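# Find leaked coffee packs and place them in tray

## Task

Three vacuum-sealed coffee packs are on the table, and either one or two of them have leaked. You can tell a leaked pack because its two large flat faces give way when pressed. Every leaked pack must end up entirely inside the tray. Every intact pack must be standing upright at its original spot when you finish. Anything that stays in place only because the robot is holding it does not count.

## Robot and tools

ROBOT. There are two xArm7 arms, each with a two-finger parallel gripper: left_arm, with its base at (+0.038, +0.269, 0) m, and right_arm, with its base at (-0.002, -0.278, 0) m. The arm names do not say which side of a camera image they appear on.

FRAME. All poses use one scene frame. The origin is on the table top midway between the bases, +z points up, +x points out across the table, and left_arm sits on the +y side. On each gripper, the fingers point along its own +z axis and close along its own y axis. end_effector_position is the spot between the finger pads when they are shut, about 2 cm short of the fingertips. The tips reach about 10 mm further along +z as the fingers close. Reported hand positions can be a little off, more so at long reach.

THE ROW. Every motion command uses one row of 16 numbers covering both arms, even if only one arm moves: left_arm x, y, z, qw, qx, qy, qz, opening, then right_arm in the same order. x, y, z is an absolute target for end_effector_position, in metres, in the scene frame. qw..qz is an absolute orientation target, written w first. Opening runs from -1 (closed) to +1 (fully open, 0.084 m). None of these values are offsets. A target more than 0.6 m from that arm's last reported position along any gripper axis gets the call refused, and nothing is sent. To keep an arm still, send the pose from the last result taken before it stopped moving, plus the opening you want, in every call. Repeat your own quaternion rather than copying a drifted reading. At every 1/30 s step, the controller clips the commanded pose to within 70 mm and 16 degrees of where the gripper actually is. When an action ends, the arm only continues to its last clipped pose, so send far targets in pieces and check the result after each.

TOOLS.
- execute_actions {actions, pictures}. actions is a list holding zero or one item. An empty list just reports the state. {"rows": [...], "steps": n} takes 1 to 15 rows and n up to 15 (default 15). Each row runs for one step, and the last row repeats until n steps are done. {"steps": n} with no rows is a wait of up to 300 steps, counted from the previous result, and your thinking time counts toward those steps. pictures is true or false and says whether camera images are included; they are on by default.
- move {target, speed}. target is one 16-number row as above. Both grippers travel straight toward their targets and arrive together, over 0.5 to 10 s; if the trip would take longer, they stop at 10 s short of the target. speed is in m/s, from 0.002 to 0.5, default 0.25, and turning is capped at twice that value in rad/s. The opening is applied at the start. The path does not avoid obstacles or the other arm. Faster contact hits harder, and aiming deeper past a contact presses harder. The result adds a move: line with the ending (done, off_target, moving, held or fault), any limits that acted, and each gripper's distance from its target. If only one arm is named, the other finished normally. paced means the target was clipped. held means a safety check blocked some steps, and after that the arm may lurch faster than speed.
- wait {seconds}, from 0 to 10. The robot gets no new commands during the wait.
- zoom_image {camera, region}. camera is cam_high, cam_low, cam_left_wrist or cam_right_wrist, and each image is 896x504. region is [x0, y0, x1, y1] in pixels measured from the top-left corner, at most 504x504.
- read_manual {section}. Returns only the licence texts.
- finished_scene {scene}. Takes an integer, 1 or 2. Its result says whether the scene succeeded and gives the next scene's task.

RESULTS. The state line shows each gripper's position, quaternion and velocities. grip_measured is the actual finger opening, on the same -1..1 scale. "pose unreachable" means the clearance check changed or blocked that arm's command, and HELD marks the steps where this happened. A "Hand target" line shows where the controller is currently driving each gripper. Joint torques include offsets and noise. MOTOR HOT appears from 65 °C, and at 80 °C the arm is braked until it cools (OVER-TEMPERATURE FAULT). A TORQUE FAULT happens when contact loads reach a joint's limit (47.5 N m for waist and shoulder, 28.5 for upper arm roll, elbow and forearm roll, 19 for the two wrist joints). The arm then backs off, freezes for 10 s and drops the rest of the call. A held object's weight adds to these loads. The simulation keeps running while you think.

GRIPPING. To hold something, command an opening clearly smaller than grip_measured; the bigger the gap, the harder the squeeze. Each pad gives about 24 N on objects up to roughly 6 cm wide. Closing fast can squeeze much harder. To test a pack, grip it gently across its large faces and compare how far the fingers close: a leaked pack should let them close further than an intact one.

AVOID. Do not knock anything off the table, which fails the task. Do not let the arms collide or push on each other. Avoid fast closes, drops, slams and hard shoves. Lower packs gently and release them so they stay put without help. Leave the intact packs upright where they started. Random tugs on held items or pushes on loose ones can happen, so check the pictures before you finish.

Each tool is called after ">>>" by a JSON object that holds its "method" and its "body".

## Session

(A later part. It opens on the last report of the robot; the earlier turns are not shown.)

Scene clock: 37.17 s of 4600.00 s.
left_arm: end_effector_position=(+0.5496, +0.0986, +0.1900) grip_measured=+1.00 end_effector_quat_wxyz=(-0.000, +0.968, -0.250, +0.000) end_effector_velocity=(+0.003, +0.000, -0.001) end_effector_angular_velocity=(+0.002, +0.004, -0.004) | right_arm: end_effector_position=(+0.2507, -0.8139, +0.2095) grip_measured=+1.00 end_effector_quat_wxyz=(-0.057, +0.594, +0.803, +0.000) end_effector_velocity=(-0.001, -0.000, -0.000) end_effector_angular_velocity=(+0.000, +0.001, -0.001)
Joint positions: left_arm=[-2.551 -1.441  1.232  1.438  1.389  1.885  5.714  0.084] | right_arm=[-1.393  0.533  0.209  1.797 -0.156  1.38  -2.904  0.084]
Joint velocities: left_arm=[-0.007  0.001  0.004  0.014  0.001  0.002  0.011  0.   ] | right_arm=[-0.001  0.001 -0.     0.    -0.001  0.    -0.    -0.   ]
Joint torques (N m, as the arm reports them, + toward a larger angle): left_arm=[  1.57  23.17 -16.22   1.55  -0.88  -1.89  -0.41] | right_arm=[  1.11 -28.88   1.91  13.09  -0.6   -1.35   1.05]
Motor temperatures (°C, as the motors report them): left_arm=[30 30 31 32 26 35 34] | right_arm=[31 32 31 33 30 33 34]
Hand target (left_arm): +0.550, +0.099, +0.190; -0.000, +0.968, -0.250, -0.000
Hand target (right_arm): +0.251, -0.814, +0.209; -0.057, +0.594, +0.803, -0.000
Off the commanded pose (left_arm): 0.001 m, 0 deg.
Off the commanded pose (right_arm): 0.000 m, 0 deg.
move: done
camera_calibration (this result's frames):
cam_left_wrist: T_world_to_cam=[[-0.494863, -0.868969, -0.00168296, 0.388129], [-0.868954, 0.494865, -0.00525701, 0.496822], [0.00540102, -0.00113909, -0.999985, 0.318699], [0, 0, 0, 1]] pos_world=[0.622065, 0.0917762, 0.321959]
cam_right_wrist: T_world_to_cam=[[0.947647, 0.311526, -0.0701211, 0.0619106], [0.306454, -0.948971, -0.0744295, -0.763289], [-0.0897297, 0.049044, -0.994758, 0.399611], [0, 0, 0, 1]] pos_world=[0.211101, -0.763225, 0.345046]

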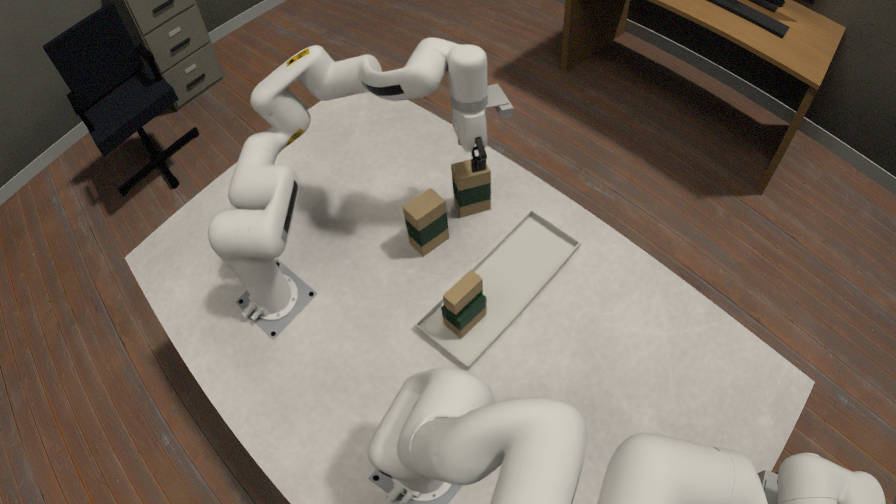

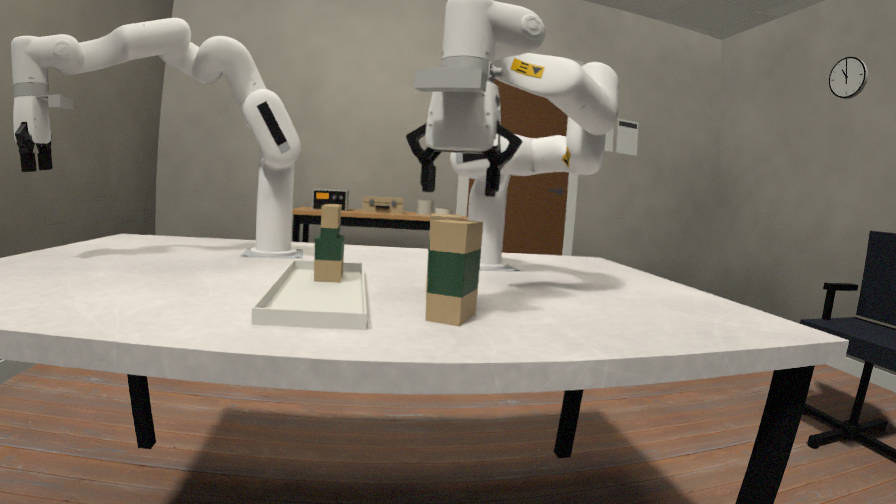

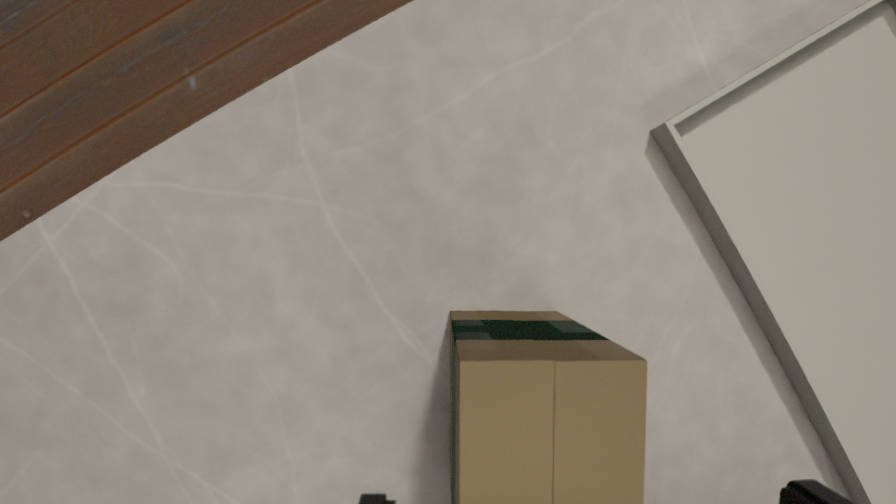

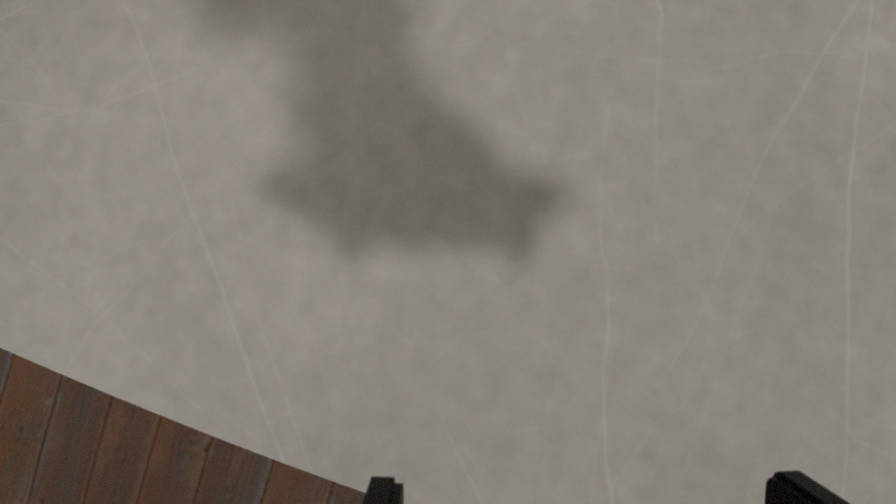

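>>> {"method": "move", "body": {"target": [0.549,0.101,0.103,0,0.968,-0.25,0,1,0.2507,-0.8139,0.2095,-0.057,0.594,0.803,0,1], "speed": 0.15}}

>>> {"method": "move", "body": {"target": [0.549,0.101,0.103,0,0.968,-0.25,0,-1,0.2507,-0.8139,0.2095,-0.057,0.594,0.803,0,1]}}

Scene clock: 40.73 s of 4600.00 s.
left_arm: end_effector_position=(+0.5491, +0.1009, +0.1037) grip_measured=+1.00 end_effector_quat_wxyz=(+0.000, +0.968, -0.250, +0.000) end_effector_velocity=(-0.000, +0.001, -0.005) end_effector_angular_velocity=(+0.003, +0.003, +0.000) | right_arm: end_effector_position=(+0.2507, -0.8139, +0.2095) grip_measured=+1.00 end_effector_quat_wxyz=(-0.057, +0.594, +0.803, +0.000) end_effector_velocity=(-0.000, -0.000, +0.000) end_effector_angular_velocity=(-0.001, -0.000, -0.001)
Joint positions: left_arm=[-2.493 -1.562  1.357  1.325  1.509  1.775  5.703  0.084] | right_arm=[-1.393  0.533  0.209  1.797 -0.156  1.38  -2.904  0.084]
Joint velocities: left_arm=[ 0.002 -0.005  0.009 -0.002  0.005 -0.004  0.     0.   ] | right_arm=[-0.001 -0.    -0.     0.     0.    -0.    -0.    -0.   ]
Joint torques (N m, as the arm reports them, + toward a larger angle): left_arm=[  1.89  23.06 -17.34  -0.11  -0.87  -2.25  -0.61] | right_arm=[  1.02 -28.8    1.99  13.17  -0.56  -1.35   0.99]
Motor temperatures (°C, as the motors report them): left_arm=[30 30 31 32 26 35 34] | right_arm=[31 32 31 33 30 33 34]
Hand target (left_arm): +0.549, +0.101, +0.103; -0.000, +0.968, -0.250, +0.000
Hand target (right_arm): +0.251, -0.814, +0.210; -0.057, +0.594, +0.803, -0.000
Off the commanded pose (left_arm): 0.001 m, 0 deg.
Off the commanded pose (right_arm): 0.000 m, 0 deg.
move: done
camera_calibration (this result's frames):
cam_left_wrist: T_world_to_cam=[[-0.49553, -0.868589, -0.00154814, 0.390045], [-0.868571, 0.49553, -0.0058609, 0.49448], [0.00585786, -0.00155959, -0.999982, 0.232186], [0, 0, 0, 1]] pos_world=[0.62141, 0.0941207, 0.235684]
cam_right_wrist: T_world_to_cam=[[0.947647, 0.311526, -0.070121, 0.0619105], [0.306454, -0.948971, -0.0744294, -0.763289], [-0.0897295, 0.0490439, -0.994758, 0.399611], [0, 0, 0, 1]] pos_world=[0.211101, -0.763224, 0.345046]

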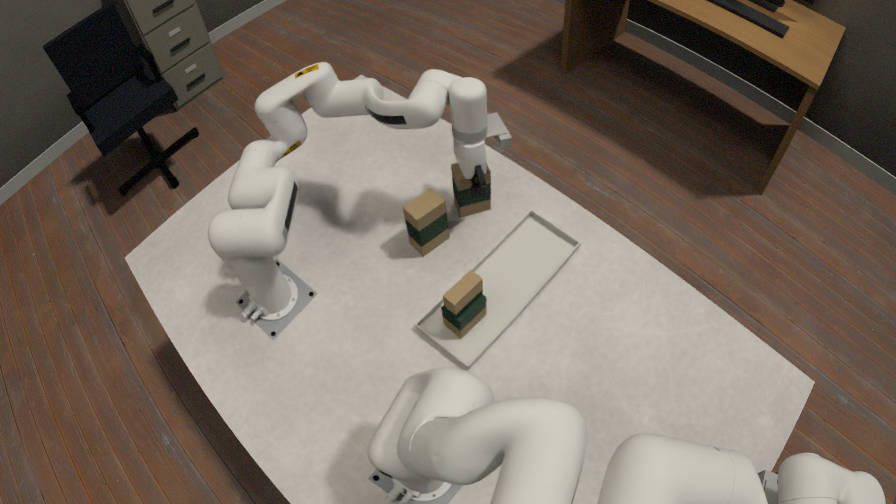

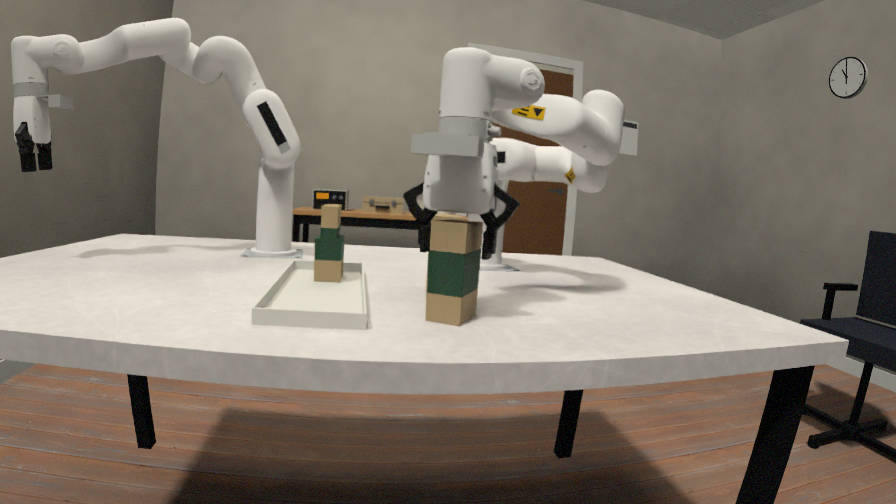

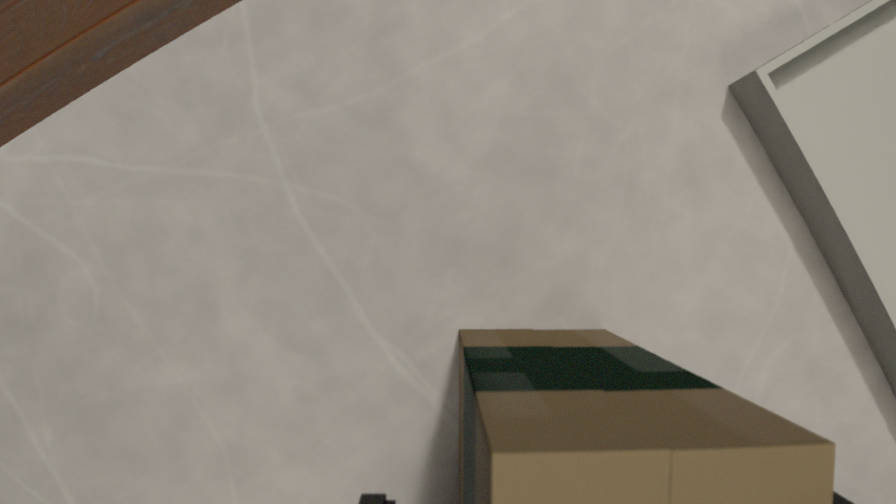

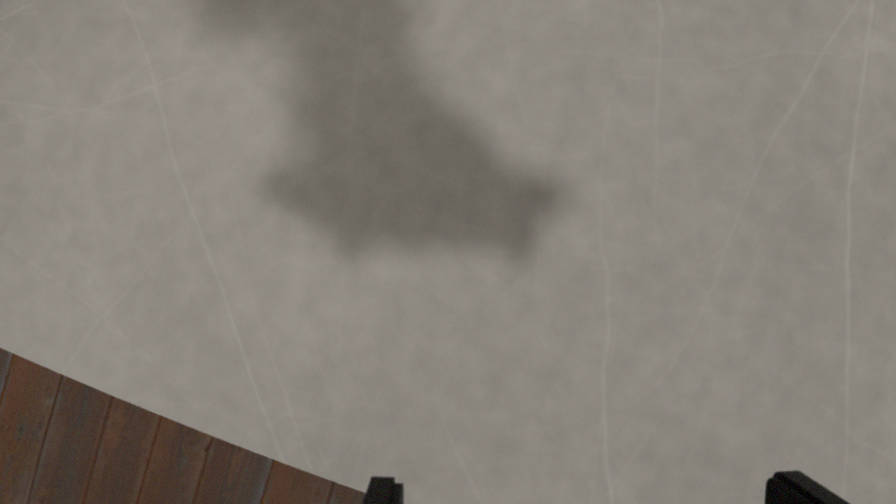

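Scene clock: 41.43 s of 4600.00 s.
left_arm: end_effector_position=(+0.5491, +0.1010, +0.1035) grip_measured=+0.15 end_effector_quat_wxyz=(+0.000, +0.968, -0.250, +0.000) end_effector_velocity=(-0.000, +0.001, -0.001) end_effector_angular_velocity=(+0.002, +0.001, +0.001) | right_arm: end_effector_position=(+0.2507, -0.8139, +0.2095) grip_measured=+1.00 end_effector_quat_wxyz=(-0.057, +0.594, +0.803, -0.000) end_effector_velocity=(-0.001, -0.001, -0.000) end_effector_angular_velocity=(-0.001, +0.002, -0.002)
Joint positions: left_arm=[-2.493 -1.562  1.357  1.324  1.51   1.775  5.703  0.051] | right_arm=[-1.393  0.533  0.209  1.797 -0.156  1.38  -2.904  0.084]
Joint velocities: left_arm=[ 0.001 -0.001  0.002  0.     0.001  0.001  0.     0.   ] | right_arm=[-0.002  0.001 -0.     0.    -0.002 -0.001  0.001 -0.   ]
Joint torques (N m, as the arm reports them, + toward a larger angle): left_arm=[  0.73  21.17 -15.06  -0.48  -0.86  -2.31  -0.96] | right_arm=[  1.07 -28.83   2.01  13.05  -0.76  -1.36   0.94]
Motor temperatures (°C, as the motors report them): left_arm=[30 30 31 32 26 35 34] | right_arm=[31 32 31 33 30 33 34]
Hand target (left_arm): +0.549, +0.101, +0.103; +0.000, +0.968, -0.250, -0.000
Hand target (right_arm): +0.251, -0.814, +0.210; -0.057, +0.594, +0.803, -0.000
Off the commanded pose (left_arm): 0.001 m, 0 deg.
Off the commanded pose (right_arm): 0.000 m, 0 deg.
move: done
camera_calibration (this result's frames):
cam_left_wrist: T_world_to_cam=[[-0.495328, -0.868705, -0.00144159, 0.390026], [-0.868686, 0.495327, -0.00605095, 0.494599], [0.00597055, -0.00174492, -0.999981, 0.232], [0, 0, 0, 1]] pos_world=[0.621456, 0.0942347, 0.235551]
cam_right_wrist: T_world_to_cam=[[0.947647, 0.311527, -0.0701211, 0.0619108], [0.306454, -0.948971, -0.0744293, -0.763289], [-0.0897296, 0.0490438, -0.994758, 0.399611], [0, 0, 0, 1]] pos_world=[0.211101, -0.763225, 0.345046]

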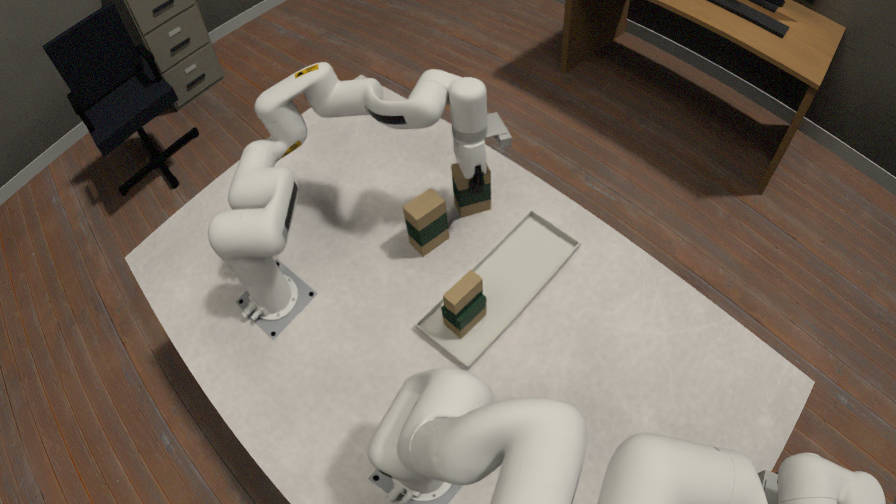

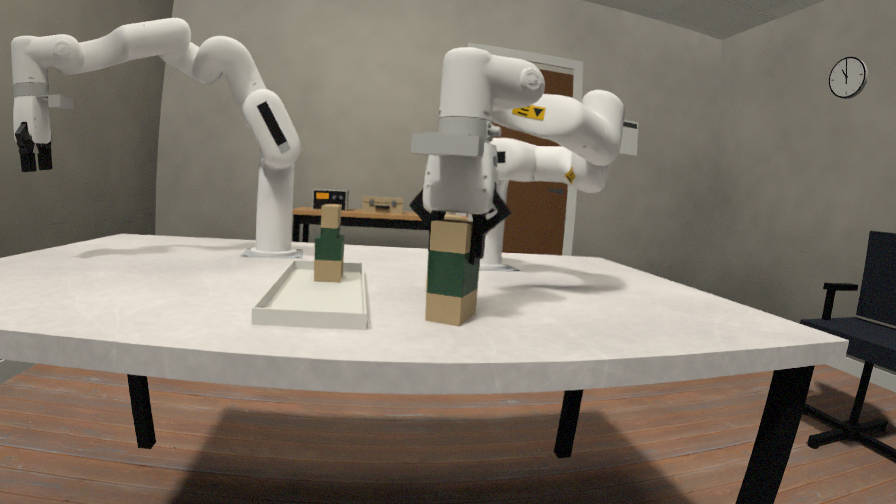

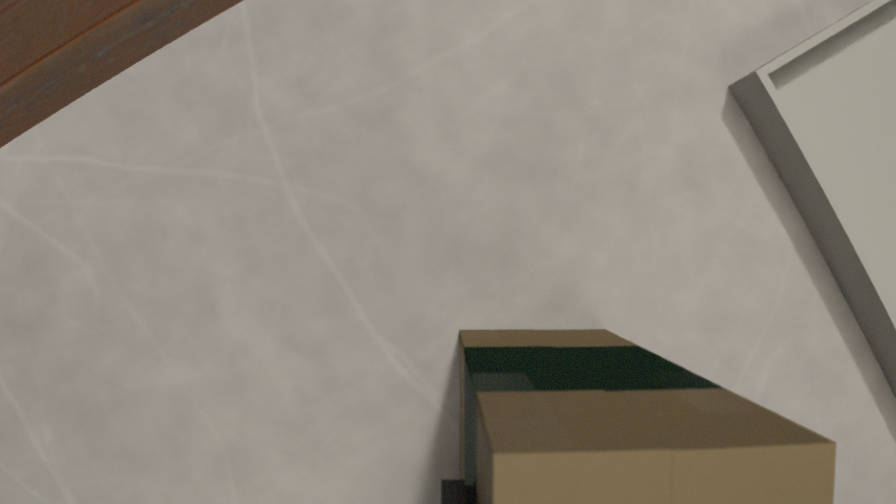

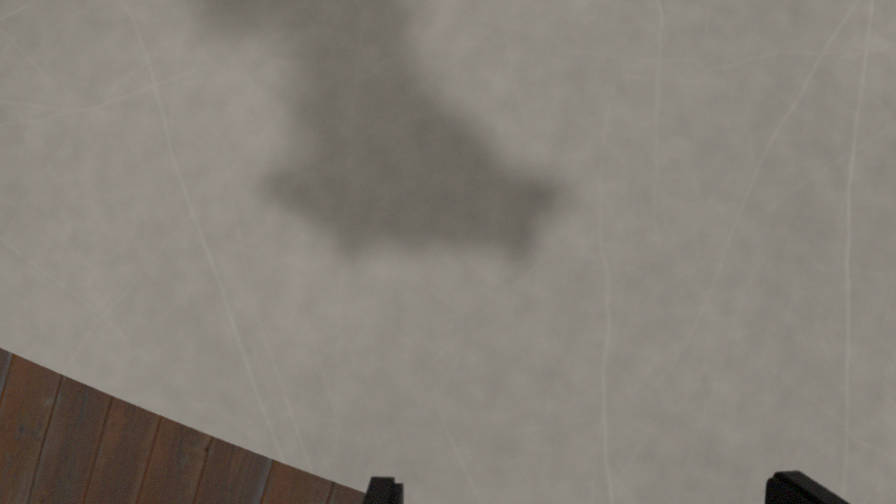

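>>> {"method": "move", "body": {"target": [0.549,0.101,0.103,0,0.968,-0.25,0,1,0.2507,-0.8139,0.2095,-0.057,0.594,0.803,0,1]}}

>>> {"method": "move", "body": {"target": [0.549,0.101,0.19,0,0.968,-0.25,0,1,0.2507,-0.8139,0.2095,-0.057,0.594,0.803,0,1]}}

>>> {"method": "finished_scene", "body": {"scene": 2}}

Scene clock: 44.07 s of 4600.00 s.
left_arm: end_effector_position=(+0.5490, +0.1010, +0.1029) grip_measured=+1.00 end_effector_quat_wxyz=(-0.000, +0.968, -0.250, -0.000) end_effector_velocity=(+0.000, -0.000, -0.000) end_effector_angular_velocity=(+0.000, -0.000, -0.000) | right_arm: end_effector_position=(+0.2507, -0.8139, +0.2095) grip_measured=+1.00 end_effector_quat_wxyz=(-0.057, +0.594, +0.803, -0.000) end_effector_velocity=(+0.001, +0.000, +0.000) end_effector_angular_velocity=(-0.000, -0.001, +0.001)
Joint positions: left_arm=[-2.493 -1.562  1.359  1.324  1.509  1.774  5.703  0.084] | right_arm=[-1.393  0.533  0.209  1.797 -0.156  1.38  -2.904  0.084]
Joint velocities: left_arm=[-0.  0.  0.  0.  0. -0. -0. -0.] | right_arm=[ 0.002  0.     0.     0.     0.    -0.     0.001  0.   ]
Joint torques (N m, as the arm reports them, + toward a larger angle): left_arm=[  1.71  22.54 -17.29  -0.1   -1.1   -2.08  -0.72] | right_arm=[  1.16 -28.78   1.96  13.11  -0.61  -1.42   1.08]
Motor temperatures (°C, as the motors report them): left_arm=[30 30 31 32 26 35 34] | right_arm=[31 32 31 33 30 33 34]
Hand target (left_arm): +0.549, +0.101, +0.103; +0.000, +0.968, -0.250, +0.000
Hand target (right_arm): +0.251, -0.814, +0.209; -0.057, +0.594, +0.803, -0.000
Off the commanded pose (left_arm): 0.000 m, 0 deg.
Off the commanded pose (right_arm): 0.000 m, 0 deg.
move: done
camera_calibration (this result's frames):
cam_left_wrist: T_world_to_cam=[[-0.495368, -0.868682, -0.00139119, 0.389993], [-0.868668, 0.495369, -0.00506825, 0.494348], [0.00509185, -0.00130217, -0.999986, 0.231859], [0, 0, 0, 1]] pos_world=[0.621434, 0.0941978, 0.234903]
cam_right_wrist: T_world_to_cam=[[0.947647, 0.311526, -0.0701211, 0.0619106], [0.306454, -0.948971, -0.0744294, -0.763289], [-0.0897296, 0.0490439, -0.994758, 0.399611], [0, 0, 0, 1]] pos_world=[0.211101, -0.763225, 0.345046]

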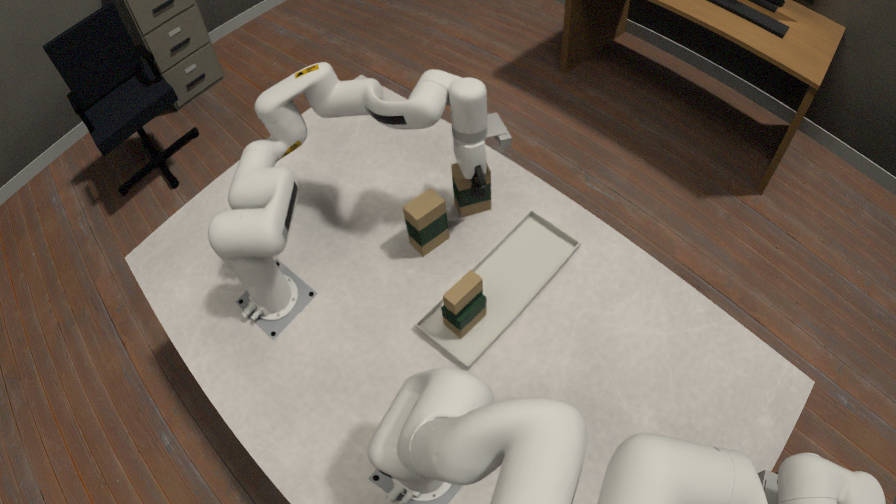

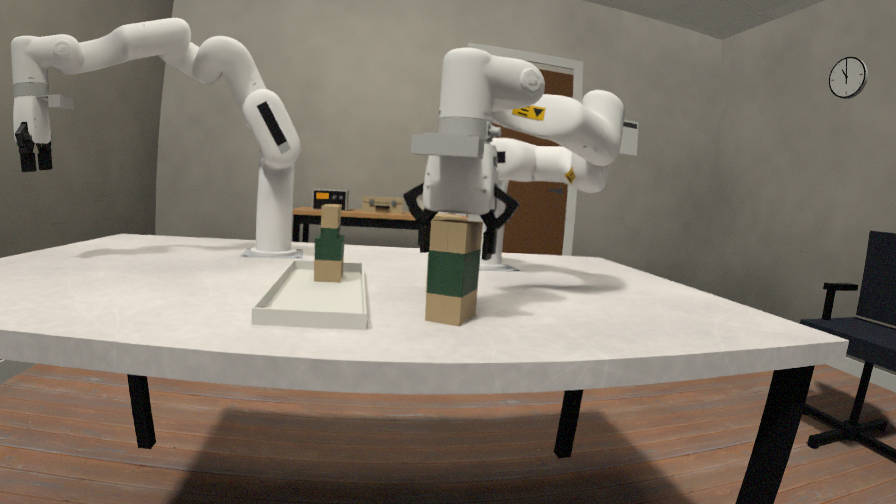

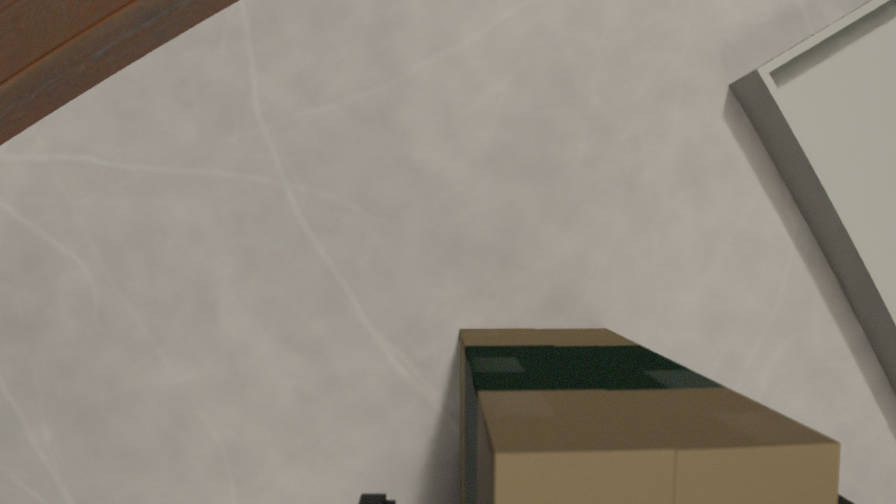

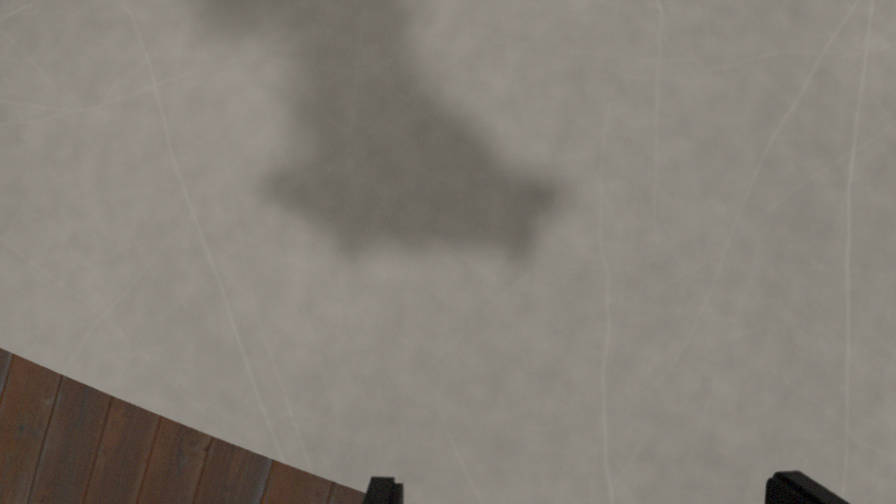

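Scene clock: 44.97 s of 4600.00 s.
left_arm: end_effector_position=(+0.5490, +0.1011, +0.1894) grip_measured=+1.00 end_effector_quat_wxyz=(-0.000, +0.968, -0.250, -0.000) end_effector_velocity=(+0.000, -0.001, +0.005) end_effector_angular_velocity=(-0.002, -0.003, -0.001) | right_arm: end_effector_position=(+0.2507, -0.8139, +0.2095) grip_measured=+1.00 end_effector_quat_wxyz=(-0.057, +0.594, +0.803, +0.000) end_effector_velocity=(-0.001, -0.001, -0.000) end_effector_angular_velocity=(-0.002, +0.001, -0.000)
Joint positions: left_arm=[-2.544 -1.443  1.232  1.432  1.389  1.886  5.716  0.084] | right_arm=[-1.393  0.533  0.209  1.797 -0.156  1.38  -2.904  0.084]
Joint velocities: left_arm=[-0.003  0.006 -0.007  0.005 -0.004  0.003  0.001 -0.   ] | right_arm=[-0.001  0.001 -0.     0.    -0.002 -0.001  0.     0.   ]
Joint torques (N m, as the arm reports them, + toward a larger angle): left_arm=[  1.69  23.09 -16.28   1.46  -1.14  -2.1   -0.53] | right_arm=[  1.23 -28.89   2.    13.18  -0.46  -1.39   0.98]
Motor temperatures (°C, as the motors report them): left_arm=[30 30 31 32 26 35 34] | right_arm=[31 32 31 33 30 33 34]
Hand target (left_arm): +0.549, +0.101, +0.190; +0.000, +0.968, -0.250, -0.000
Hand target (right_arm): +0.251, -0.814, +0.210; -0.057, +0.594, +0.803, -0.000
Off the commanded pose (left_arm): 0.001 m, 0 deg.
Off the commanded pose (right_arm): 0.000 m, 0 deg.
move: done
camera_calibration (this result's frames):
cam_left_wrist: T_world_to_cam=[[-0.495197, -0.86878, -0.00126091, 0.390066], [-0.868769, 0.495197, -0.0045392, 0.494706], [0.00456797, -0.00115236, -0.999989, 0.31855], [0, 0, 0, 1]] pos_world=[0.621489, 0.0942712, 0.321284]
cam_right_wrist: T_world_to_cam=[[0.947647, 0.311526, -0.0701211, 0.0619106], [0.306454, -0.948971, -0.0744295, -0.763289], [-0.0897296, 0.0490439, -0.994758, 0.399611], [0, 0, 0, 1]] pos_world=[0.211101, -0.763224, 0.345046]

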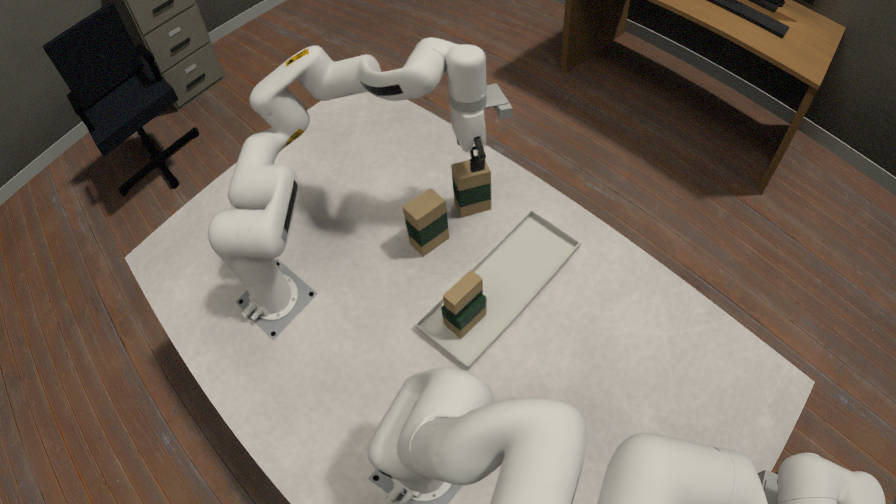

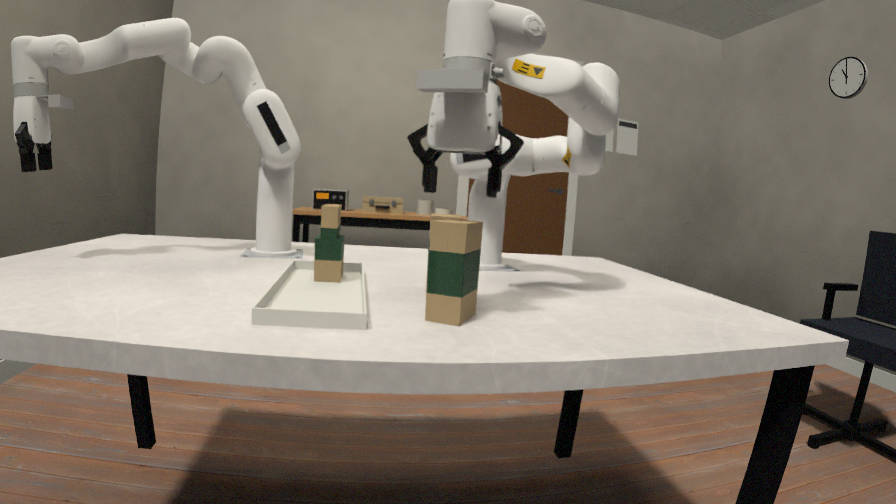

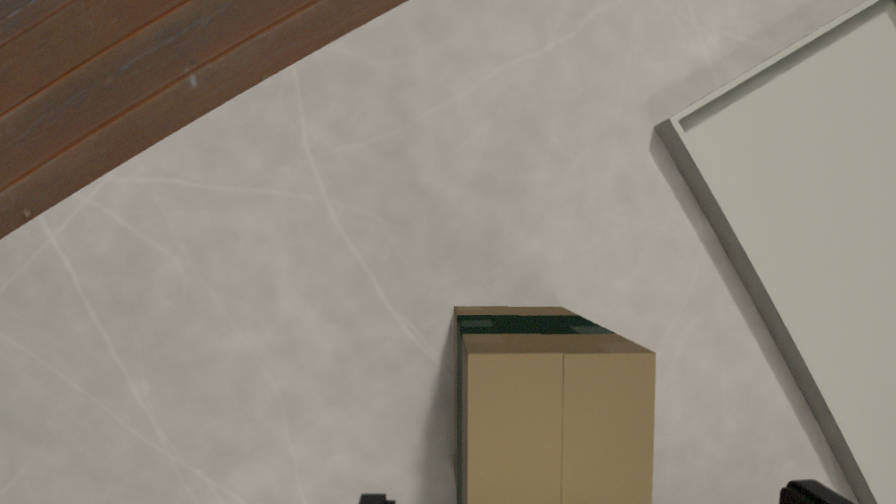

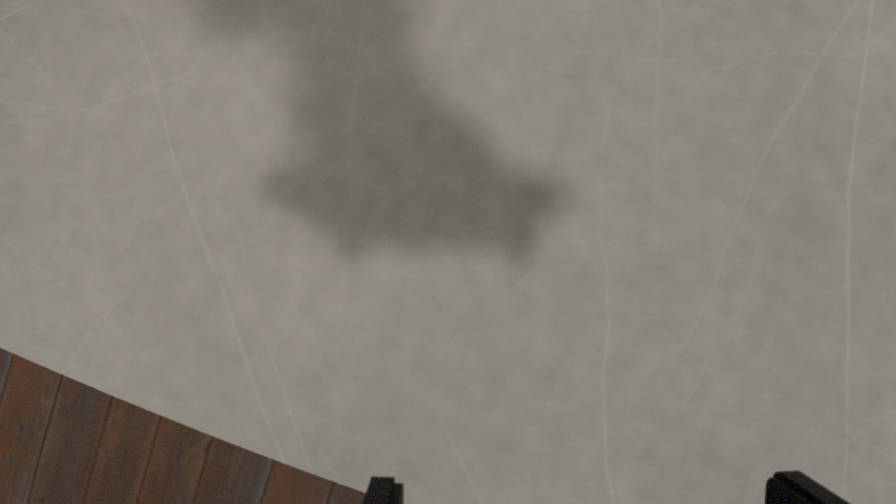

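The scene is finished: the task was done.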